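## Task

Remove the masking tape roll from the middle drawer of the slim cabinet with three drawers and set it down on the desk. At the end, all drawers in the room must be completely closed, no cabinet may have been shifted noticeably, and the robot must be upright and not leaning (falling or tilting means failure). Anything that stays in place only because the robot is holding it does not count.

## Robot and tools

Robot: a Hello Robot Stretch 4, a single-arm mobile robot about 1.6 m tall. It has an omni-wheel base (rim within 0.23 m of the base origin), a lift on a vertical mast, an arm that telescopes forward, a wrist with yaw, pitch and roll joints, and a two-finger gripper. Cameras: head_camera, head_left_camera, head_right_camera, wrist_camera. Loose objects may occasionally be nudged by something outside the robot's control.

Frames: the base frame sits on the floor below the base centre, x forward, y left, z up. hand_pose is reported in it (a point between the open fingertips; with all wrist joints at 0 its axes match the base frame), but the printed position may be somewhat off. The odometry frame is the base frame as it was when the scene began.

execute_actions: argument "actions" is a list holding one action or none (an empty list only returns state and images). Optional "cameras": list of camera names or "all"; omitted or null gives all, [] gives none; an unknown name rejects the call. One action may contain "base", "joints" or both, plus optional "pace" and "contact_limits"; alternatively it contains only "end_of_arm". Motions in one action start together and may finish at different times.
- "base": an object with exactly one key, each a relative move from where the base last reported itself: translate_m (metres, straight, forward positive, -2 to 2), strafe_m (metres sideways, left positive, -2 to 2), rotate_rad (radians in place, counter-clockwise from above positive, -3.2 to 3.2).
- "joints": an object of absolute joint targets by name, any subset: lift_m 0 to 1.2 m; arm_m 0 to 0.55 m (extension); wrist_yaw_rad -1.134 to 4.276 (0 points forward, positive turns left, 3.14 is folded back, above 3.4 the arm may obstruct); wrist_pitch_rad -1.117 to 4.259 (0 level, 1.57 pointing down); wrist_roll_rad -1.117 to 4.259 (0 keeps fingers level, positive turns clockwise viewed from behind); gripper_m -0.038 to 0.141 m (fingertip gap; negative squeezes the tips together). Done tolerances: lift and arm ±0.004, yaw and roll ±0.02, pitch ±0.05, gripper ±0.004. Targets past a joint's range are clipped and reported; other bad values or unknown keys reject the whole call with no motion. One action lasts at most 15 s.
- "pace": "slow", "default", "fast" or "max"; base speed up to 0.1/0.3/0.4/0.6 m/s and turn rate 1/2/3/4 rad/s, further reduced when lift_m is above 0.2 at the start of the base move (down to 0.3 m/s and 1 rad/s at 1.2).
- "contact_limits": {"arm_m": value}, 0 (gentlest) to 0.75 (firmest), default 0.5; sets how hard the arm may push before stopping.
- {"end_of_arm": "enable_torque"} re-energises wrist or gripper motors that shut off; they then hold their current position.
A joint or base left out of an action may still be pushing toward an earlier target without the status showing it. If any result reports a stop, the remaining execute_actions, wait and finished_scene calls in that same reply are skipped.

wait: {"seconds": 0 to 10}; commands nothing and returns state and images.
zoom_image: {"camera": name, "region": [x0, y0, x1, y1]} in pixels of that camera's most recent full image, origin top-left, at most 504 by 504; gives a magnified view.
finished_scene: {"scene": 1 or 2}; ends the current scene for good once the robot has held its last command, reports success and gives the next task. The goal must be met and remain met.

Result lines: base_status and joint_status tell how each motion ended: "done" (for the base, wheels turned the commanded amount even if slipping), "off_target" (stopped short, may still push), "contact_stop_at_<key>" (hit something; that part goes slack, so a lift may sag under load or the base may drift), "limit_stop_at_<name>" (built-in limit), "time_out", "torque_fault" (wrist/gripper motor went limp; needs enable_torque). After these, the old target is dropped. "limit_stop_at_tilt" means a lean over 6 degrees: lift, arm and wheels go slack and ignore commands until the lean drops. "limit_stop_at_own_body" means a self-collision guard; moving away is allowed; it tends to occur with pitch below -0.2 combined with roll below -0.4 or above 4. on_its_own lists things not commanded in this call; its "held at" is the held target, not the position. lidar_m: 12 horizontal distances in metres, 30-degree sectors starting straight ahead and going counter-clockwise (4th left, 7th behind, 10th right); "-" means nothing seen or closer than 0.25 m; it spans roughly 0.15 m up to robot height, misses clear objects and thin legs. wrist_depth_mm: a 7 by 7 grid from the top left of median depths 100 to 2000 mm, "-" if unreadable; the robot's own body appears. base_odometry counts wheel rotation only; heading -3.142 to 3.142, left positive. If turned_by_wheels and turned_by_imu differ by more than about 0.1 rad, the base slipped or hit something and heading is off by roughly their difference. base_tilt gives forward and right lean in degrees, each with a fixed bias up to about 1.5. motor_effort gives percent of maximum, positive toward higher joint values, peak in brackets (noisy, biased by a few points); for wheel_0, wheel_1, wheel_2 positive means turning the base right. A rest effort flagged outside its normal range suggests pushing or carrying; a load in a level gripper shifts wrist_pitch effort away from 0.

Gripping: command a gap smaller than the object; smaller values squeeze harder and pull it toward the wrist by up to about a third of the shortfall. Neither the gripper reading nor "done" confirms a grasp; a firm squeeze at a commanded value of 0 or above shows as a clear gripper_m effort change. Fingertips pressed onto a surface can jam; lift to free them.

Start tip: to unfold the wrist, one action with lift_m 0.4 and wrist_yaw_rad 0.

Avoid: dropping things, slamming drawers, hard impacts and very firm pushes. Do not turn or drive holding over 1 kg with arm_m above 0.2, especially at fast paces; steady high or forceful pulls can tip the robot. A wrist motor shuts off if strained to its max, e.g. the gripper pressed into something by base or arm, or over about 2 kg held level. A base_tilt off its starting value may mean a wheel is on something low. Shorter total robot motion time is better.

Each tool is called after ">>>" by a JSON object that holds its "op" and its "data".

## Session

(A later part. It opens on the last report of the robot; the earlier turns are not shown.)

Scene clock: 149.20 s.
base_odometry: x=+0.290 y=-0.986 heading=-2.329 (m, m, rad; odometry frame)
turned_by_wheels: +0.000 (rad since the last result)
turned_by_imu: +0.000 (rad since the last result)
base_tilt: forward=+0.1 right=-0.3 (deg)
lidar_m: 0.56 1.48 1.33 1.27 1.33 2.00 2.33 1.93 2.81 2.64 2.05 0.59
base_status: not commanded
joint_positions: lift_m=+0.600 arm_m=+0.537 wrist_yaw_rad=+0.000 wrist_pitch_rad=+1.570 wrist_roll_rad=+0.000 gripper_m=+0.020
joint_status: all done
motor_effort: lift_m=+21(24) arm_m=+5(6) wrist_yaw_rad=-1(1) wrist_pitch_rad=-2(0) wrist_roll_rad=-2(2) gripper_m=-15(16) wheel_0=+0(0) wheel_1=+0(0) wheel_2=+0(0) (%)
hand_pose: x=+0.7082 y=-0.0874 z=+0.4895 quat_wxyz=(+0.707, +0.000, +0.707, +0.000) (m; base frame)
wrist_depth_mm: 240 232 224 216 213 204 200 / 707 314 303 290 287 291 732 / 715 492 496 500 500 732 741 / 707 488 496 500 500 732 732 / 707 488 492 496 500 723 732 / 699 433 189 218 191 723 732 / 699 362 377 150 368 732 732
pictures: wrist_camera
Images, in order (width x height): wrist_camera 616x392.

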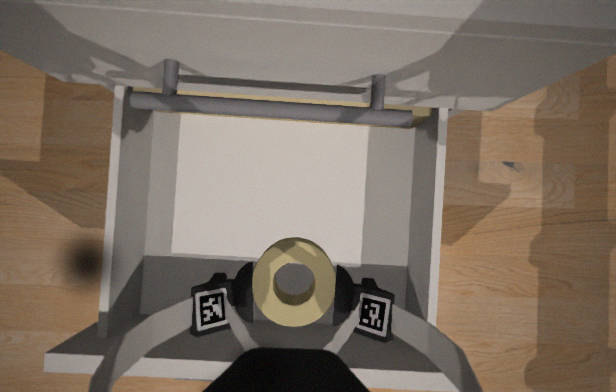

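>>> {"op": "execute_actions", "data": {"actions": [{"base": {"rotate_rad": 1.6}, "joints": {"arm_m": 0.15, "lift_m": 0.98}}]}}

Scene clock: 166.77 s.
base_odometry: x=+0.290 y=-0.986 heading=-0.730 (m, m, rad; odometry frame)
turned_by_wheels: +1.600 (rad since the last result)
turned_by_imu: +1.567 (rad since the last result)
base_tilt: forward=+0.1 right=-0.3 (deg)
lidar_m: 1.27 1.32 1.99 2.24 1.94 2.80 2.69 1.98 0.62 0.56 1.49 1.33
base_status: done
joint_positions: lift_m=+0.980 arm_m=+0.151 wrist_yaw_rad=+0.000 wrist_pitch_rad=+1.570 wrist_roll_rad=+0.000 gripper_m=+0.020
joint_status: all done
motor_effort: lift_m=+21(23) arm_m=-5(7) wrist_yaw_rad=-1(2) wrist_pitch_rad=-2(0) wrist_roll_rad=-2(1) gripper_m=-16(16) wheel_0=-1(5) wheel_1=+0(7) wheel_2=-1(8) (%)
hand_pose: x=+0.3220 y=-0.0874 z=+0.8695 quat_wxyz=(+0.707, +0.000, +0.707, +0.000) (m; base frame)
wrist_depth_mm: 1118 1118 1118 1118 1118 1160 1138 / 1118 1098 1118 1118 1138 1138 1138 / 1098 1098 1098 1138 1098 1138 1118 / 1098 1118 1118 1118 1118 1118 1138 / 1078 1098 1098 991 1118 1098 1118 / 1098 1078 189 219 191 1098 1118 / 1078 1078 878 150 1118 891 904
pictures: head_camera, head_left_camera, head_right_camera, wrist_camera
Images, in order (width x height): head_camera 420x560, head_left_camera 420x672, head_right_camera 420x672, wrist_camera 616x392.

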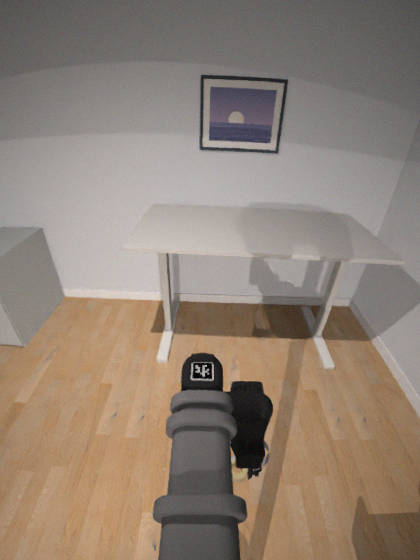

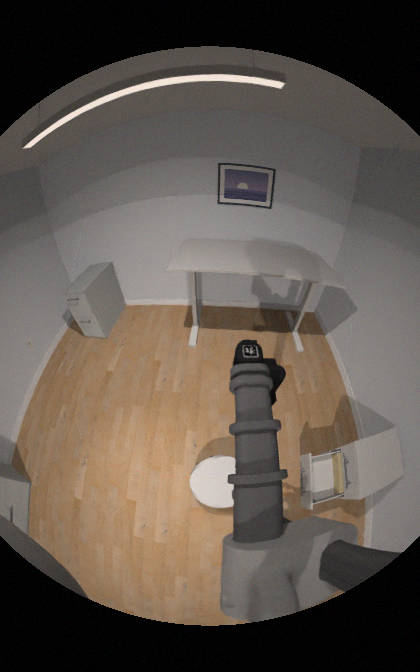

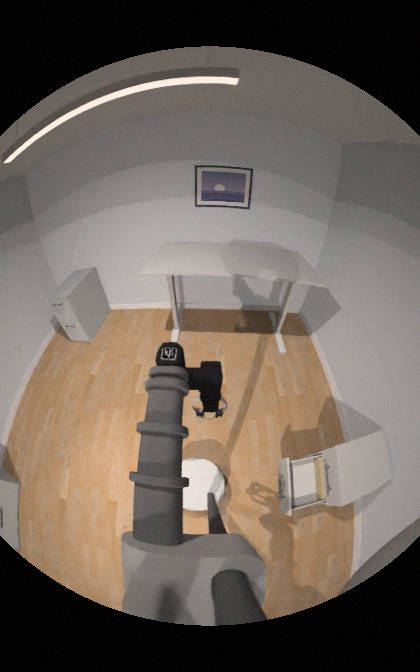

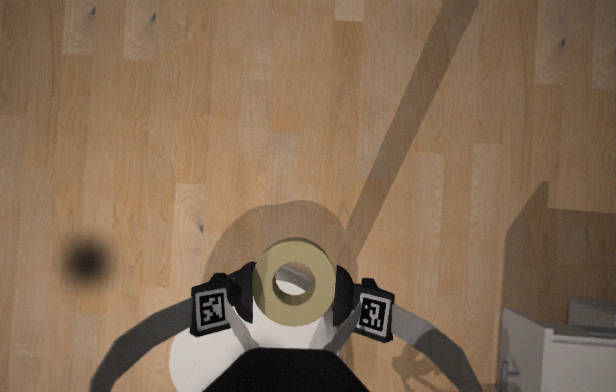

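>>> {"op": "execute_actions", "data": {"actions": [{"base": {"translate_m": 0.8}, "joints": {"lift_m": 1.18}}], "cameras": ["head_camera", "wrist_camera"]}}

>>> {"op": "execute_actions", "data": {"actions": [{"joints": {"arm_m": 0.5}, "contact_limits": {"arm_m": 0.2}}], "cameras": ["head_camera", "wrist_camera"]}}

Scene clock: 179.40 s.
base_odometry: x=+0.886 y=-1.519 heading=-0.730 (m, m, rad; odometry frame)
turned_by_wheels: +0.000 (rad since the last result)
turned_by_imu: -0.002 (rad since the last result)
base_tilt: forward=+0.2 right=-0.3 (deg)
lidar_m: 0.46 0.50 1.54 2.32 2.33 2.66 3.55 0.87 0.99 1.42 0.65 0.49
base_status: done
joint_positions: lift_m=+1.180 arm_m=+0.151 wrist_yaw_rad=+0.000 wrist_pitch_rad=+1.570 wrist_roll_rad=+0.000 gripper_m=+0.020
joint_status: all done
motor_effort: lift_m=+20(24) arm_m=-5(5) wrist_yaw_rad=-1(1) wrist_pitch_rad=-1(1) wrist_roll_rad=-1(2) gripper_m=-15(16) wheel_0=+0(4) wheel_1=-1(4) wheel_2=+2(7) (%)
hand_pose: x=+0.3220 y=-0.0874 z=+1.0696 quat_wxyz=(+0.707, +0.000, +0.707, +0.000) (m; base frame)
wrist_depth_mm: 342 343 347 347 349 353 355 / 1308 364 347 347 351 353 353 / 1308 1308 1308 1336 1336 1308 1366 / 1308 1308 1308 1336 1336 1336 1336 / 1308 1308 1336 1098 1336 1336 1366 / 1281 1308 188 218 192 1336 1308 / 1255 1308 1060 150 1308 1336 1336
pictures: head_camera, wrist_camera
Images, in order (width x height): head_camera 420x560, wrist_camera 616x392.

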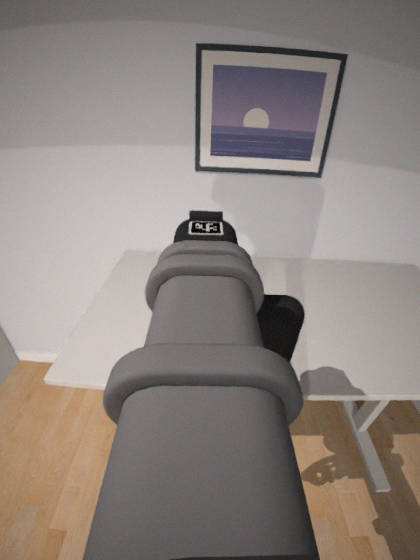

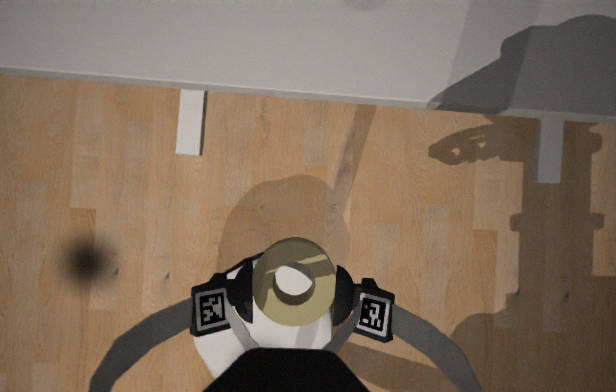

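Scene clock: 181.57 s.
base_odometry: x=+0.886 y=-1.519 heading=-0.730 (m, m, rad; odometry frame)
turned_by_wheels: +0.000 (rad since the last result)
turned_by_imu: +0.000 (rad since the last result)
base_tilt: forward=+0.2 right=-0.3 (deg)
lidar_m: 0.47 0.51 1.54 2.31 2.33 2.62 3.56 0.90 0.98 1.43 0.66 0.50
base_status: not commanded
joint_positions: lift_m=+1.180 arm_m=+0.499 wrist_yaw_rad=+0.000 wrist_pitch_rad=+1.570 wrist_roll_rad=+0.000 gripper_m=+0.020
joint_status: all done
motor_effort: lift_m=+20(20) arm_m=+6(6) wrist_yaw_rad=-1(1) wrist_pitch_rad=-1(0) wrist_roll_rad=-1(2) gripper_m=-16(17) wheel_0=+1(1) wheel_1=-1(1) wheel_2=+1(2) (%)
contact_limits: arm_m 0.2
hand_pose: x=+0.6702 y=-0.0874 z=+1.0696 quat_wxyz=(+0.707, +0.000, +0.707, +0.000) (m; base frame)
wrist_depth_mm: 340 342 343 347 347 349 355 / 340 342 343 345 347 349 351 / 338 340 342 343 347 347 351 / 338 340 342 345 345 347 349 / 338 338 342 345 343 347 347 / 336 338 189 218 191 345 347 / 334 336 338 150 343 345 349
pictures: head_camera, wrist_camera
Images, in order (width x height): head_camera 420x560, wrist_camera 616x392.

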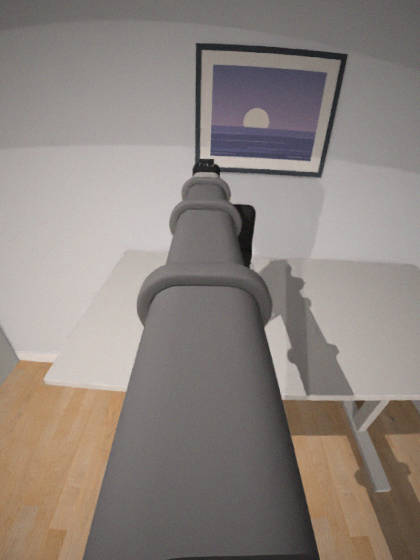

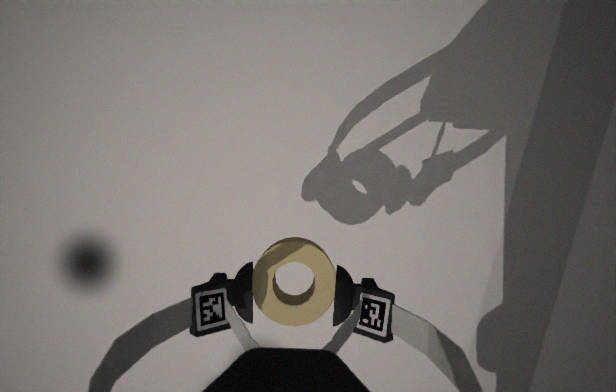

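>>> {"op": "execute_actions", "data": {"actions": [{"joints": {"lift_m": 1.089}, "pace": "slow"}], "cameras": []}}

>>> {"op": "execute_actions", "data": {"actions": [{"joints": {"gripper_m": 0.1}}], "cameras": ["wrist_camera"]}}

>>> {"op": "execute_actions", "data": {"actions": [{"joints": {"lift_m": 1.16}}], "cameras": ["wrist_camera"]}}

Scene clock: 191.07 s.
base_odometry: x=+0.886 y=-1.519 heading=-0.730 (m, m, rad; odometry frame)
turned_by_wheels: +0.000 (rad since the last result)
turned_by_imu: -0.001 (rad since the last result)
base_tilt: forward=+0.2 right=-0.3 (deg)
lidar_m: 0.46 0.51 1.52 2.30 2.34 2.66 3.56 0.89 0.97 1.43 0.67 0.50
base_status: not commanded
joint_positions: lift_m=+1.089 arm_m=+0.499 wrist_yaw_rad=+0.000 wrist_pitch_rad=+1.570 wrist_roll_rad=+0.000 gripper_m=+0.020
joint_status: all done
motor_effort: lift_m=+16(20) arm_m=+5(6) wrist_yaw_rad=-1(1) wrist_pitch_rad=+0(1) wrist_roll_rad=+0(2) gripper_m=-16(15) wheel_0=+1(1) wheel_1=-1(1) wheel_2=+1(2) (%)
hand_pose: x=+0.6702 y=-0.0874 z=+0.9789 quat_wxyz=(+0.707, +0.000, +0.707, +0.000) (m; base frame)
wrist_depth_mm: 249 250 253 254 255 256 258 / 249 250 253 253 255 256 258 / 248 250 252 252 254 256 256 / 247 249 250 251 253 256 256 / 247 249 250 250 253 253 255 / 247 247 189 219 192 254 256 / 246 247 248 150 251 252 255
pictures: none
No camera images: the call's "cameras" was empty. Leave "cameras" out to get every camera's image.

Scene clock: 192.70 s.
base_odometry: x=+0.886 y=-1.519 heading=-0.730 (m, m, rad; odometry frame)
turned_by_wheels: +0.000 (rad since the last result)
turned_by_imu: +0.000 (rad since the last result)
base_tilt: forward=+0.2 right=-0.3 (deg)
lidar_m: 0.47 0.51 1.53 2.31 2.32 2.65 3.55 0.91 1.00 1.43 0.67 0.49
base_status: not commanded
joint_positions: lift_m=+1.089 arm_m=+0.499 wrist_yaw_rad=+0.000 wrist_pitch_rad=+1.570 wrist_roll_rad=+0.000 gripper_m=+0.100
joint_status: all done
motor_effort: lift_m=+16(16) arm_m=+5(6) wrist_yaw_rad=-1(0) wrist_pitch_rad=+0(1) wrist_roll_rad=-2(0) gripper_m=-2(16) wheel_0=+1(1) wheel_1=-1(1) wheel_2=+1(1) (%)
hand_pose: x=+0.6702 y=-0.0874 z=+0.9789 quat_wxyz=(+0.707, +0.000, +0.707, +0.000) (m; base frame)
wrist_depth_mm: 250 251 252 255 256 256 259 / 249 250 251 254 254 257 257 / 248 249 251 252 254 255 257 / 248 250 250 252 254 256 256 / 247 247 250 250 252 254 255 / 246 247 224 230 200 253 254 / 246 247 248 138 251 253 254
pictures: wrist_camera
Images, in order (width x height): wrist_camera 616x392.

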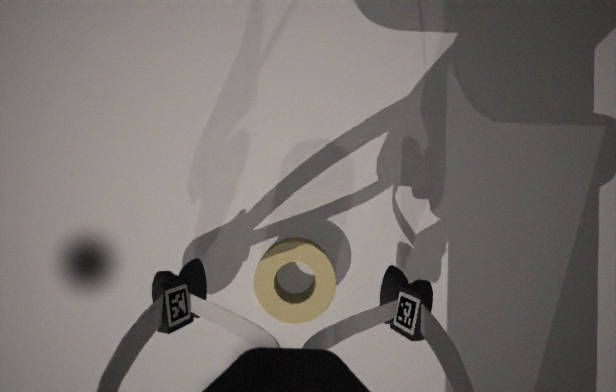

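Scene clock: 193.97 s.
base_odometry: x=+0.886 y=-1.519 heading=-0.730 (m, m, rad; odometry frame)
turned_by_wheels: +0.000 (rad since the last result)
turned_by_imu: +0.000 (rad since the last result)
base_tilt: forward=+0.1 right=-0.4 (deg)
lidar_m: 0.47 0.50 1.53 2.32 2.34 2.64 3.56 0.87 0.98 1.44 0.66 0.49
base_status: not commanded
joint_positions: lift_m=+1.160 arm_m=+0.499 wrist_yaw_rad=+0.000 wrist_pitch_rad=+1.570 wrist_roll_rad=+0.000 gripper_m=+0.100
joint_status: all done
motor_effort: lift_m=+21(20) arm_m=+5(6) wrist_yaw_rad=-1(1) wrist_pitch_rad=+1(0) wrist_roll_rad=+0(2) gripper_m=-2(2) wheel_0=+1(1) wheel_1=-1(1) wheel_2=+1(1) (%)
hand_pose: x=+0.6702 y=-0.0874 z=+1.0495 quat_wxyz=(+0.707, +0.000, +0.707, +0.000) (m; base frame)
wrist_depth_mm: 320 320 325 327 327 329 330 / 320 322 322 325 325 325 330 / 319 320 322 324 325 327 329 / 317 320 322 324 327 327 329 / 317 319 320 324 325 329 329 / 315 317 320 322 200 325 329 / 314 319 319 138 322 324 327
pictures: wrist_camera
Images, in order (width x height): wrist_camera 616x392.

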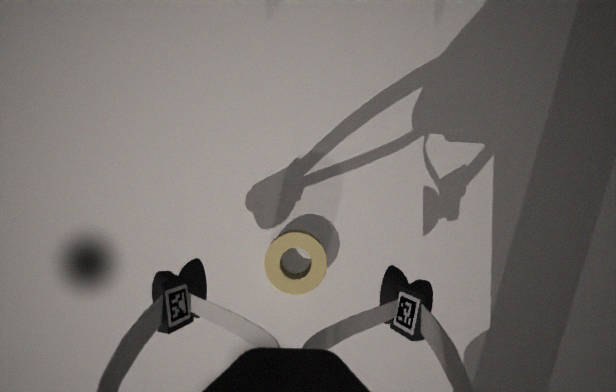

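>>> {"op": "execute_actions", "data": {"actions": [{"base": {"translate_m": -0.8}, "joints": {"arm_m": 0.0, "wrist_pitch_rad": 0.0, "wrist_roll_rad": 1.57, "gripper_m": 0.08}}], "cameras": []}}

>>> {"op": "execute_actions", "data": {"actions": [{"base": {"rotate_rad": -1.6}, "joints": {"lift_m": 0.1}}], "cameras": ["head_camera", "wrist_camera"]}}

Scene clock: 215.40 s.
base_odometry: x=+0.290 y=-0.986 heading=-0.730 (m, m, rad; odometry frame)
turned_by_wheels: +0.000 (rad since the last result)
turned_by_imu: -0.001 (rad since the last result)
base_tilt: forward=+0.1 right=-0.3 (deg)
lidar_m: 1.27 1.35 1.99 2.24 1.93 2.78 2.70 1.96 0.56 0.55 1.49 1.31
base_status: done
joint_positions: lift_m=+1.160 arm_m=+0.001 wrist_yaw_rad=+0.000 wrist_pitch_rad=+0.002 wrist_roll_rad=+1.569 gripper_m=+0.080
joint_status: all done
motor_effort: lift_m=+21(21) arm_m=-5(5) wrist_yaw_rad=+0(2) wrist_pitch_rad=-8(11) wrist_roll_rad=+0(6) gripper_m=-3(2) wheel_0=+0(4) wheel_1=+0(3) wheel_2=-1(6) (%)
hand_pose: x=+0.4608 y=-0.0874 z=+1.3374 quat_wxyz=(+0.708, +0.707, +0.001, -0.001) (m; base frame)
wrist_depth_mm: 1618 1863 1863 1863 1576 1921 1921 / 1618 1863 1863 1863 1537 1983 1921 / 1618 1863 1863 1863 1499 1921 1863 / 1661 1808 1863 1921 1464 1921 1863 / 1661 1863 1921 1863 1430 1921 1863 / 1661 1921 199 1921 200 1983 1618 / 1708 1921 1921 142 1921 1983 1863
pictures: none
No camera images: the call's "cameras" was empty. Leave "cameras" out to get every camera's image.

Scene clock: 220.20 s.
base_odometry: x=+0.290 y=-0.986 heading=-2.329 (m, m, rad; odometry frame)
turned_by_wheels: -1.600 (rad since the last result)
turned_by_imu: -1.569 (rad since the last result)
base_tilt: forward=+0.1 right=-0.3 (deg)
lidar_m: 0.54 1.48 1.31 1.27 1.33 1.98 2.34 1.93 2.79 2.66 2.01 0.58
base_status: done
joint_positions: lift_m=+0.100 arm_m=+0.001 wrist_yaw_rad=+0.000 wrist_pitch_rad=+0.002 wrist_roll_rad=+1.569 gripper_m=+0.080
joint_status: all done
motor_effort: lift_m=+17(19) arm_m=-5(5) wrist_yaw_rad=-1(0) wrist_pitch_rad=-6(6) wrist_roll_rad=+1(0) gripper_m=-2(2) wheel_0=+1(2) wheel_1=+1(6) wheel_2=+0(7) (%)
hand_pose: x=+0.4608 y=-0.0874 z=+0.2778 quat_wxyz=(+0.708, +0.707, +0.001, -0.001) (m; base frame)
wrist_depth_mm: 1182 1205 1205 1229 1118 564 399 / 1182 1205 1205 351 842 559 394 / 1205 1205 621 351 647 559 392 / 1205 1205 351 353 640 549 392 / 1182 1182 351 353 640 549 387 / 1182 1182 199 355 201 544 387 / 1205 1205 634 142 647 504 384
pictures: head_camera, wrist_camera
Images, in order (width x height): head_camera 420x560, wrist_camera 616x392.

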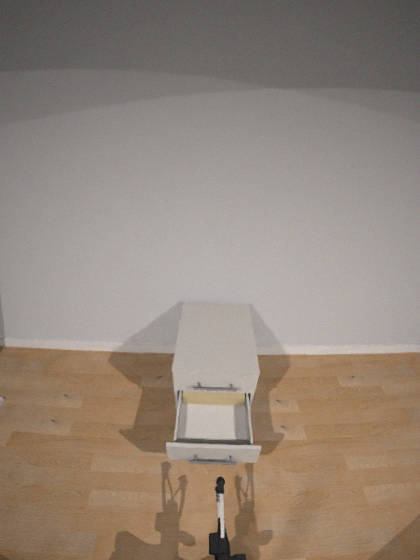

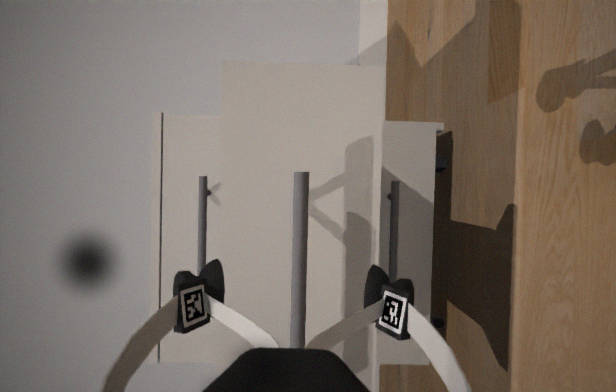

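>>> {"op": "execute_actions", "data": {"actions": [{"joints": {"arm_m": 0.385}, "contact_limits": {"arm_m": 0.25}, "pace": "slow"}], "cameras": ["head_camera", "wrist_camera"]}}

Scene clock: 230.67 s.
base_odometry: x=+0.290 y=-0.986 heading=-2.329 (m, m, rad; odometry frame)
turned_by_wheels: +0.000 (rad since the last result)
turned_by_imu: -0.002 (rad since the last result)
base_tilt: forward=+0.1 right=-0.4 (deg)
lidar_m: 0.82 1.48 1.33 1.27 1.34 2.00 2.32 1.95 2.80 2.66 2.00 0.89
base_status: not commanded
joint_positions: lift_m=+0.100 arm_m=+0.384 wrist_yaw_rad=+0.000 wrist_pitch_rad=+0.002 wrist_roll_rad=+1.570 gripper_m=+0.080
joint_status: all done
motor_effort: lift_m=+17(16) arm_m=+6(10) wrist_yaw_rad=+0(8) wrist_pitch_rad=-5(8) wrist_roll_rad=-1(0) gripper_m=-2(2) wheel_0=+1(2) wheel_1=+2(3) wheel_2=+0(2) (%)
contact_limits: arm_m 0.25
hand_pose: x=+0.8434 y=-0.0875 z=+0.2779 quat_wxyz=(+0.707, +0.707, +0.001, -0.001) (m; base frame)
wrist_depth_mm: 242 243 245 246 248 249 251 / 242 244 246 247 248 251 252 / 243 245 247 248 250 251 253 / 245 247 248 249 250 252 224 / 245 247 249 249 251 253 254 / 246 247 198 252 201 254 255 / 247 248 250 142 255 256 256
pictures: head_camera, wrist_camera
Images, in order (width x height): head_camera 420x560, wrist_camera 616x392.

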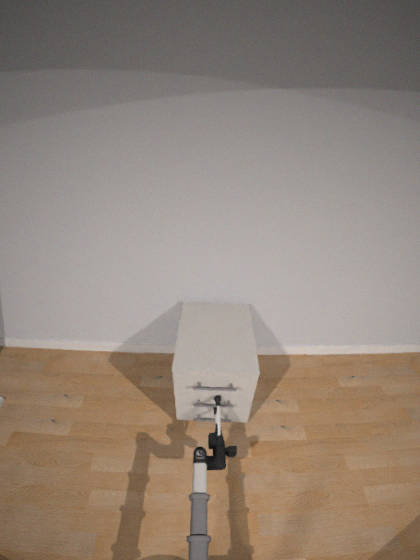

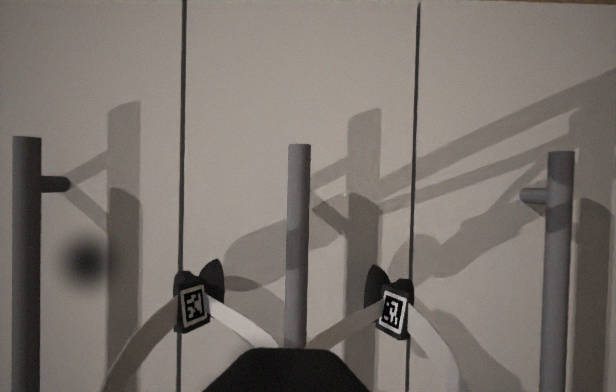

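>>> {"op": "execute_actions", "data": {"actions": [{"joints": {"arm_m": 0.41}, "contact_limits": {"arm_m": 0.12}, "pace": "slow"}], "cameras": ["wrist_camera"]}}

Scene clock: 235.10 s.
base_odometry: x=+0.290 y=-0.986 heading=-2.329 (m, m, rad; odometry frame)
turned_by_wheels: +0.000 (rad since the last result)
turned_by_imu: -0.001 (rad since the last result)
base_tilt: forward=+0.1 right=-0.3 (deg)
lidar_m: 0.82 1.46 1.33 1.28 1.34 2.01 2.34 1.96 2.80 2.66 2.01 0.89
base_status: not commanded
joint_positions: lift_m=+0.100 arm_m=+0.392 wrist_yaw_rad=-0.001 wrist_pitch_rad=+0.001 wrist_roll_rad=+1.570 gripper_m=+0.080
joint_status: arm_m contact_stop (moved +0.008 of +0.026)
on_its_own: arm_m is slack since a contact_stop (your +0.410 is given up)
motor_effort: lift_m=+17(17) arm_m=+0(13) wrist_yaw_rad=+1(15) wrist_pitch_rad=-4(5) wrist_roll_rad=+2(0) gripper_m=-2(2) wheel_0=+4(4) wheel_1=+3(5) wheel_2=-2(5) (%)
contact_limits: arm_m 0.12
hand_pose: x=+0.8514 y=-0.0876 z=+0.2780 quat_wxyz=(+0.707, +0.707, +0.000, -0.001) (m; base frame)
wrist_depth_mm: 237 239 240 242 244 245 248 / 237 240 242 243 245 247 247 / 238 241 243 244 246 247 248 / 241 241 243 244 246 248 250 / 241 242 244 246 248 249 250 / 241 243 195 247 200 250 251 / 243 244 246 141 249 251 251
pictures: wrist_camera
Images, in order (width x height): wrist_camera 616x392.

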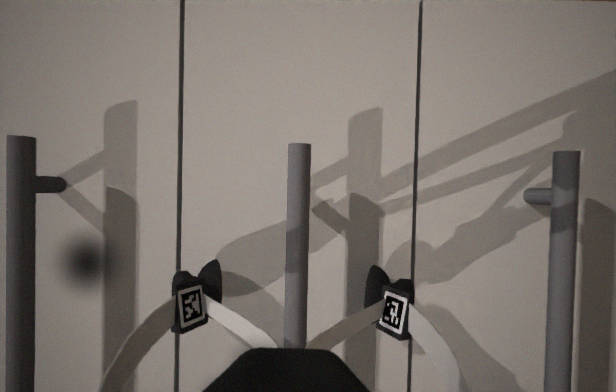

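>>> {"op": "execute_actions", "data": {"actions": [{"joints": {"arm_m": 0.1}}]}}

Scene clock: 242.60 s.
base_odometry: x=+0.290 y=-0.986 heading=-2.329 (m, m, rad; odometry frame)
turned_by_wheels: +0.000 (rad since the last result)
turned_by_imu: -0.001 (rad since the last result)
base_tilt: forward=+0.1 right=-0.3 (deg)
lidar_m: 0.82 1.47 1.32 1.28 1.34 1.99 2.33 1.93 2.81 2.65 2.03 0.91
base_status: not commanded
joint_positions: lift_m=+0.100 arm_m=+0.101 wrist_yaw_rad=+0.000 wrist_pitch_rad=+0.002 wrist_roll_rad=+1.570 gripper_m=+0.080
joint_status: all done
motor_effort: lift_m=+17(17) arm_m=-5(5) wrist_yaw_rad=-1(1) wrist_pitch_rad=-7(6) wrist_roll_rad=+0(2) gripper_m=-3(2) wheel_0=+2(3) wheel_1=+2(4) wheel_2=+0(1) (%)
hand_pose: x=+0.5603 y=-0.0874 z=+0.2778 quat_wxyz=(+0.707, +0.707, +0.001, -0.001) (m; base frame)
wrist_depth_mm: 1078 1098 1118 1098 1098 559 394 / 1098 1098 1098 1098 1078 564 394 / 1078 530 530 539 544 549 389 / 1118 535 535 539 544 549 387 / 1098 539 539 544 544 549 389 / 1098 535 199 544 201 539 387 / 1098 539 539 142 549 504 384
pictures: head_camera, head_left_camera, head_right_camera, wrist_camera
Images, in order (width x height): head_camera 420x560, head_left_camera 420x672, head_right_camera 420x672, wrist_camera 616x392.

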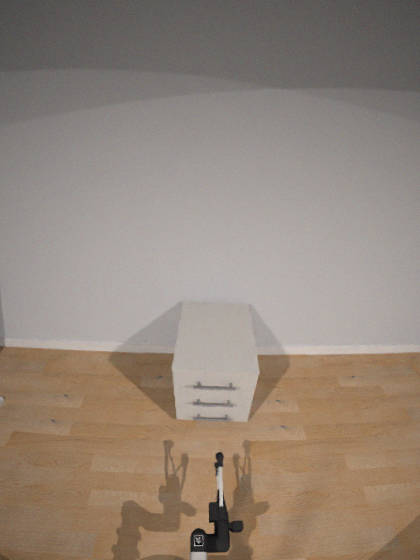

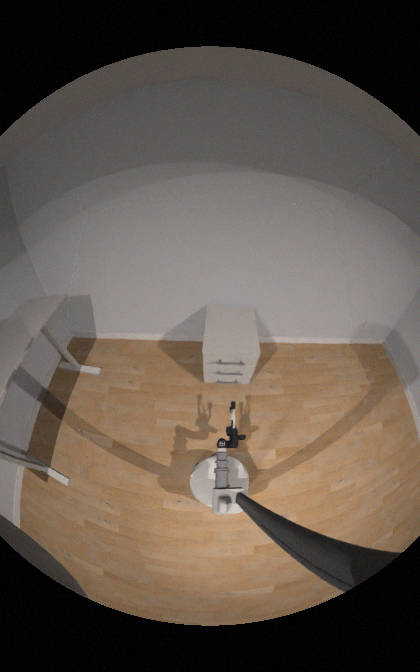

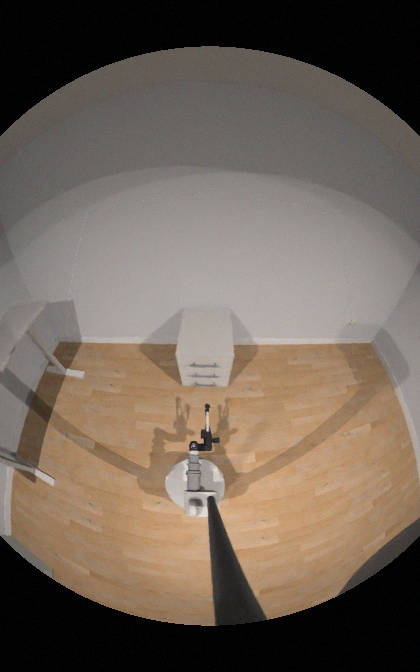

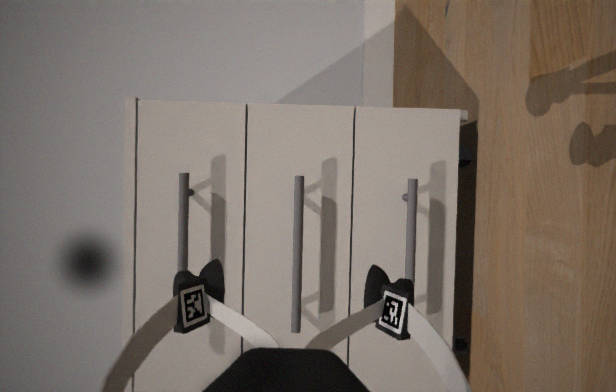

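Now check the other cabinets.

>>> {"op": "execute_actions", "data": {"actions": [{"base": {"rotate_rad": 2.6}, "joints": {"wrist_roll_rad": 0, "arm_m": 0}}]}}

Scene clock: 249.03 s.
base_odometry: x=+0.290 y=-0.985 heading=+0.271 (m, m, rad; odometry frame)
turned_by_wheels: +2.600 (rad since the last result)
turned_by_imu: +2.547 (rad since the last result)
base_tilt: forward=+0.1 right=-0.3 (deg)
lidar_m: 2.00 2.34 1.94 2.85 2.66 2.09 0.90 0.83 1.47 1.33 1.26 1.33
base_status: done
joint_positions: lift_m=+0.100 arm_m=+0.001 wrist_yaw_rad=+0.000 wrist_pitch_rad=+0.002 wrist_roll_rad=+0.001 gripper_m=+0.080
joint_status: all done
motor_effort: lift_m=+17(17) arm_m=-5(5) wrist_yaw_rad=+0(1) wrist_pitch_rad=-6(8) wrist_roll_rad=-2(7) gripper_m=-2(2) wheel_0=+1(4) wheel_1=-1(5) wheel_2=+2(5) (%)
hand_pose: x=+0.4609 y=-0.0874 z=+0.2777 quat_wxyz=(+1.000, +0.000, +0.001, +0.000) (m; base frame)
wrist_depth_mm: 1808 - - - - - 1661 / 1863 1983 - - - - 1708 / 1808 - - - 1863 - 1708 / 1863 - - - 1863 - 1708 / 1808 1921 - - 1863 1921 1708 / 1098 1118 195 1182 203 1229 1229 / 741 699 759 142 741 778 798
pictures: head_camera, head_left_camera, head_right_camera, wrist_camera
Images, in order (width x height): head_camera 420x560, head_left_camera 420x672, head_right_camera 420x672, wrist_camera 616x392.

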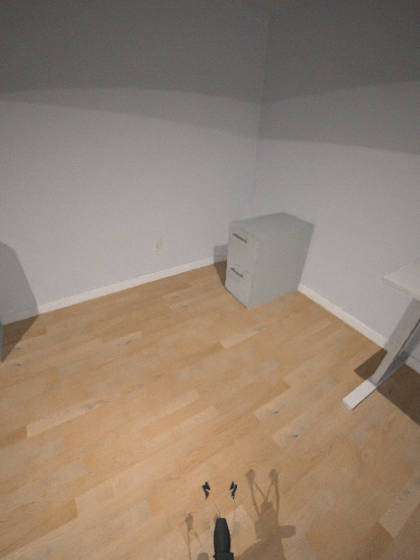

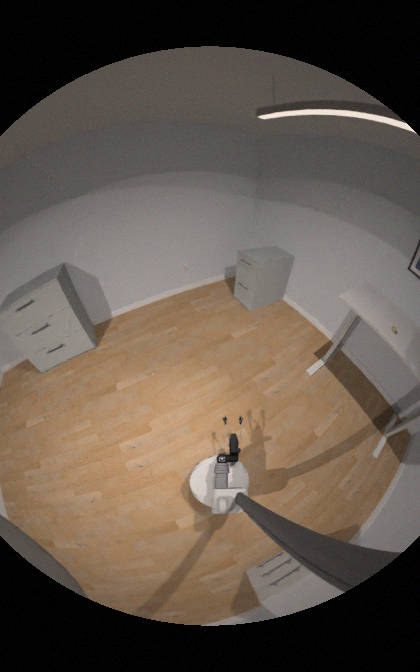

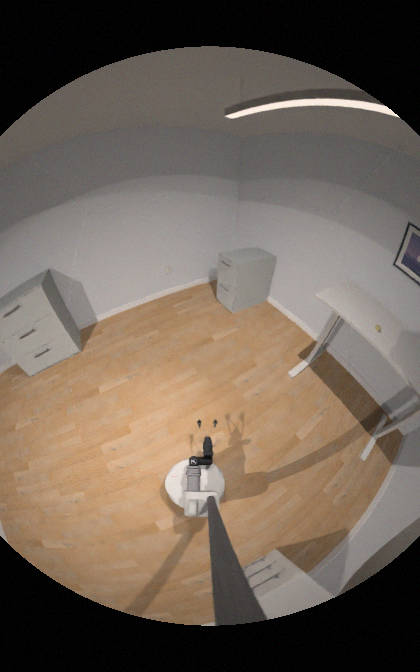

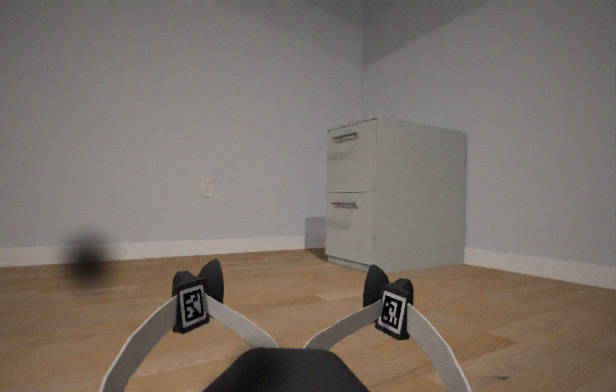

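>>> {"op": "zoom_image", "data": {"camera": "head_left_camera", "region": [0, 240, 140, 400]}}

>>> {"op": "execute_actions", "data": {"actions": [{"base": {"rotate_rad": 1.2}}]}}

Region (0, 240, 140, 400) of head_left_camera's 420x672 image, scaled by 3.150, with more detail than that image has; it fills the left 441 columns of this view, and the rest is white.

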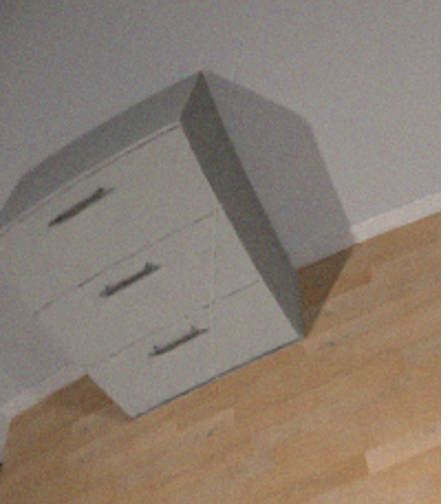

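Scene clock: 254.53 s.
base_odometry: x=+0.290 y=-0.985 heading=+1.471 (m, m, rad; odometry frame)
turned_by_wheels: +1.200 (rad since the last result)
turned_by_imu: +1.175 (rad since the last result)
base_tilt: forward=+0.1 right=-0.3 (deg)
lidar_m: 1.99 2.72 2.64 1.82 0.84 0.82 1.55 1.29 1.26 2.00 2.23 1.95
base_status: done
joint_positions: lift_m=+0.100 arm_m=+0.001 wrist_yaw_rad=+0.000 wrist_pitch_rad=+0.002 wrist_roll_rad=+0.001 gripper_m=+0.080
joint_status: not commanded
motor_effort: lift_m=+17(17) arm_m=-5(5) wrist_yaw_rad=-1(2) wrist_pitch_rad=-7(7) wrist_roll_rad=-2(1) gripper_m=-3(3) wheel_0=+1(6) wheel_1=-2(5) wheel_2=+2(9) (%)
hand_pose: x=+0.4609 y=-0.0874 z=+0.2777 quat_wxyz=(+1.000, +0.000, +0.001, +0.000) (m; base frame)
wrist_depth_mm: - - - - - - 1808 / - - - - 1756 1983 1708 / - - - 1983 1756 1983 1808 / - - - - 1756 - 1756 / - - - 1983 1756 1921 1756 / 1098 1138 195 1160 203 1229 1229 / 741 699 741 142 741 768 798
pictures: head_camera, head_left_camera, head_right_camera, wrist_camera
Images, in order (width x height): head_camera 420x560, head_left_camera 420x672, head_right_camera 420x672, wrist_camera 616x392.

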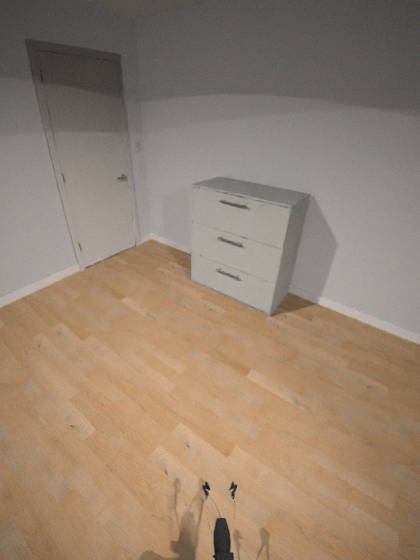

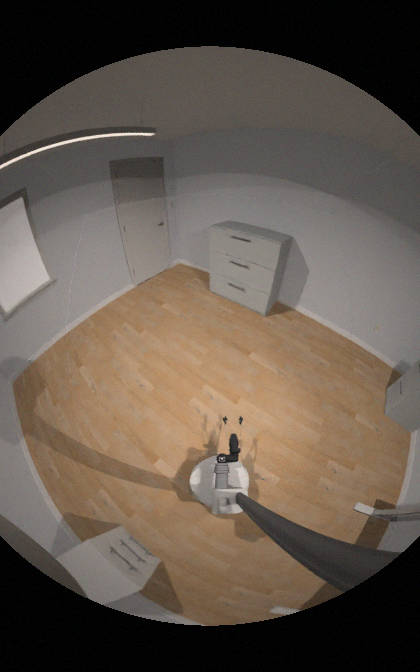

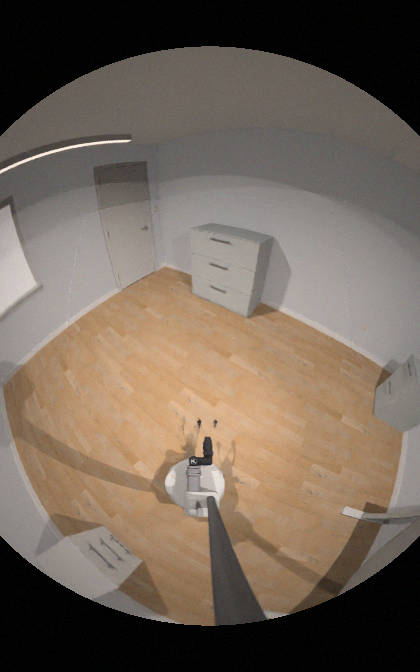

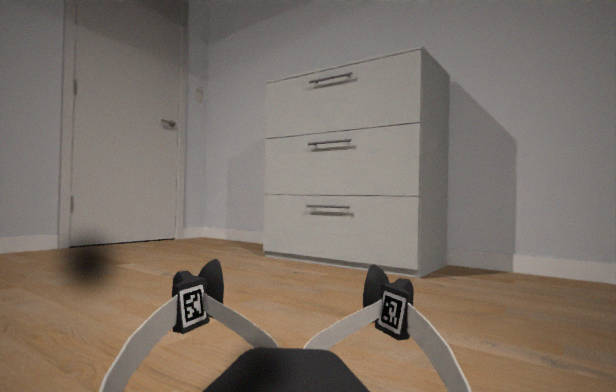

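All shut.

>>> {"op": "finished_scene", "data": {"scene": 1}}

The scene is finished: the task was done.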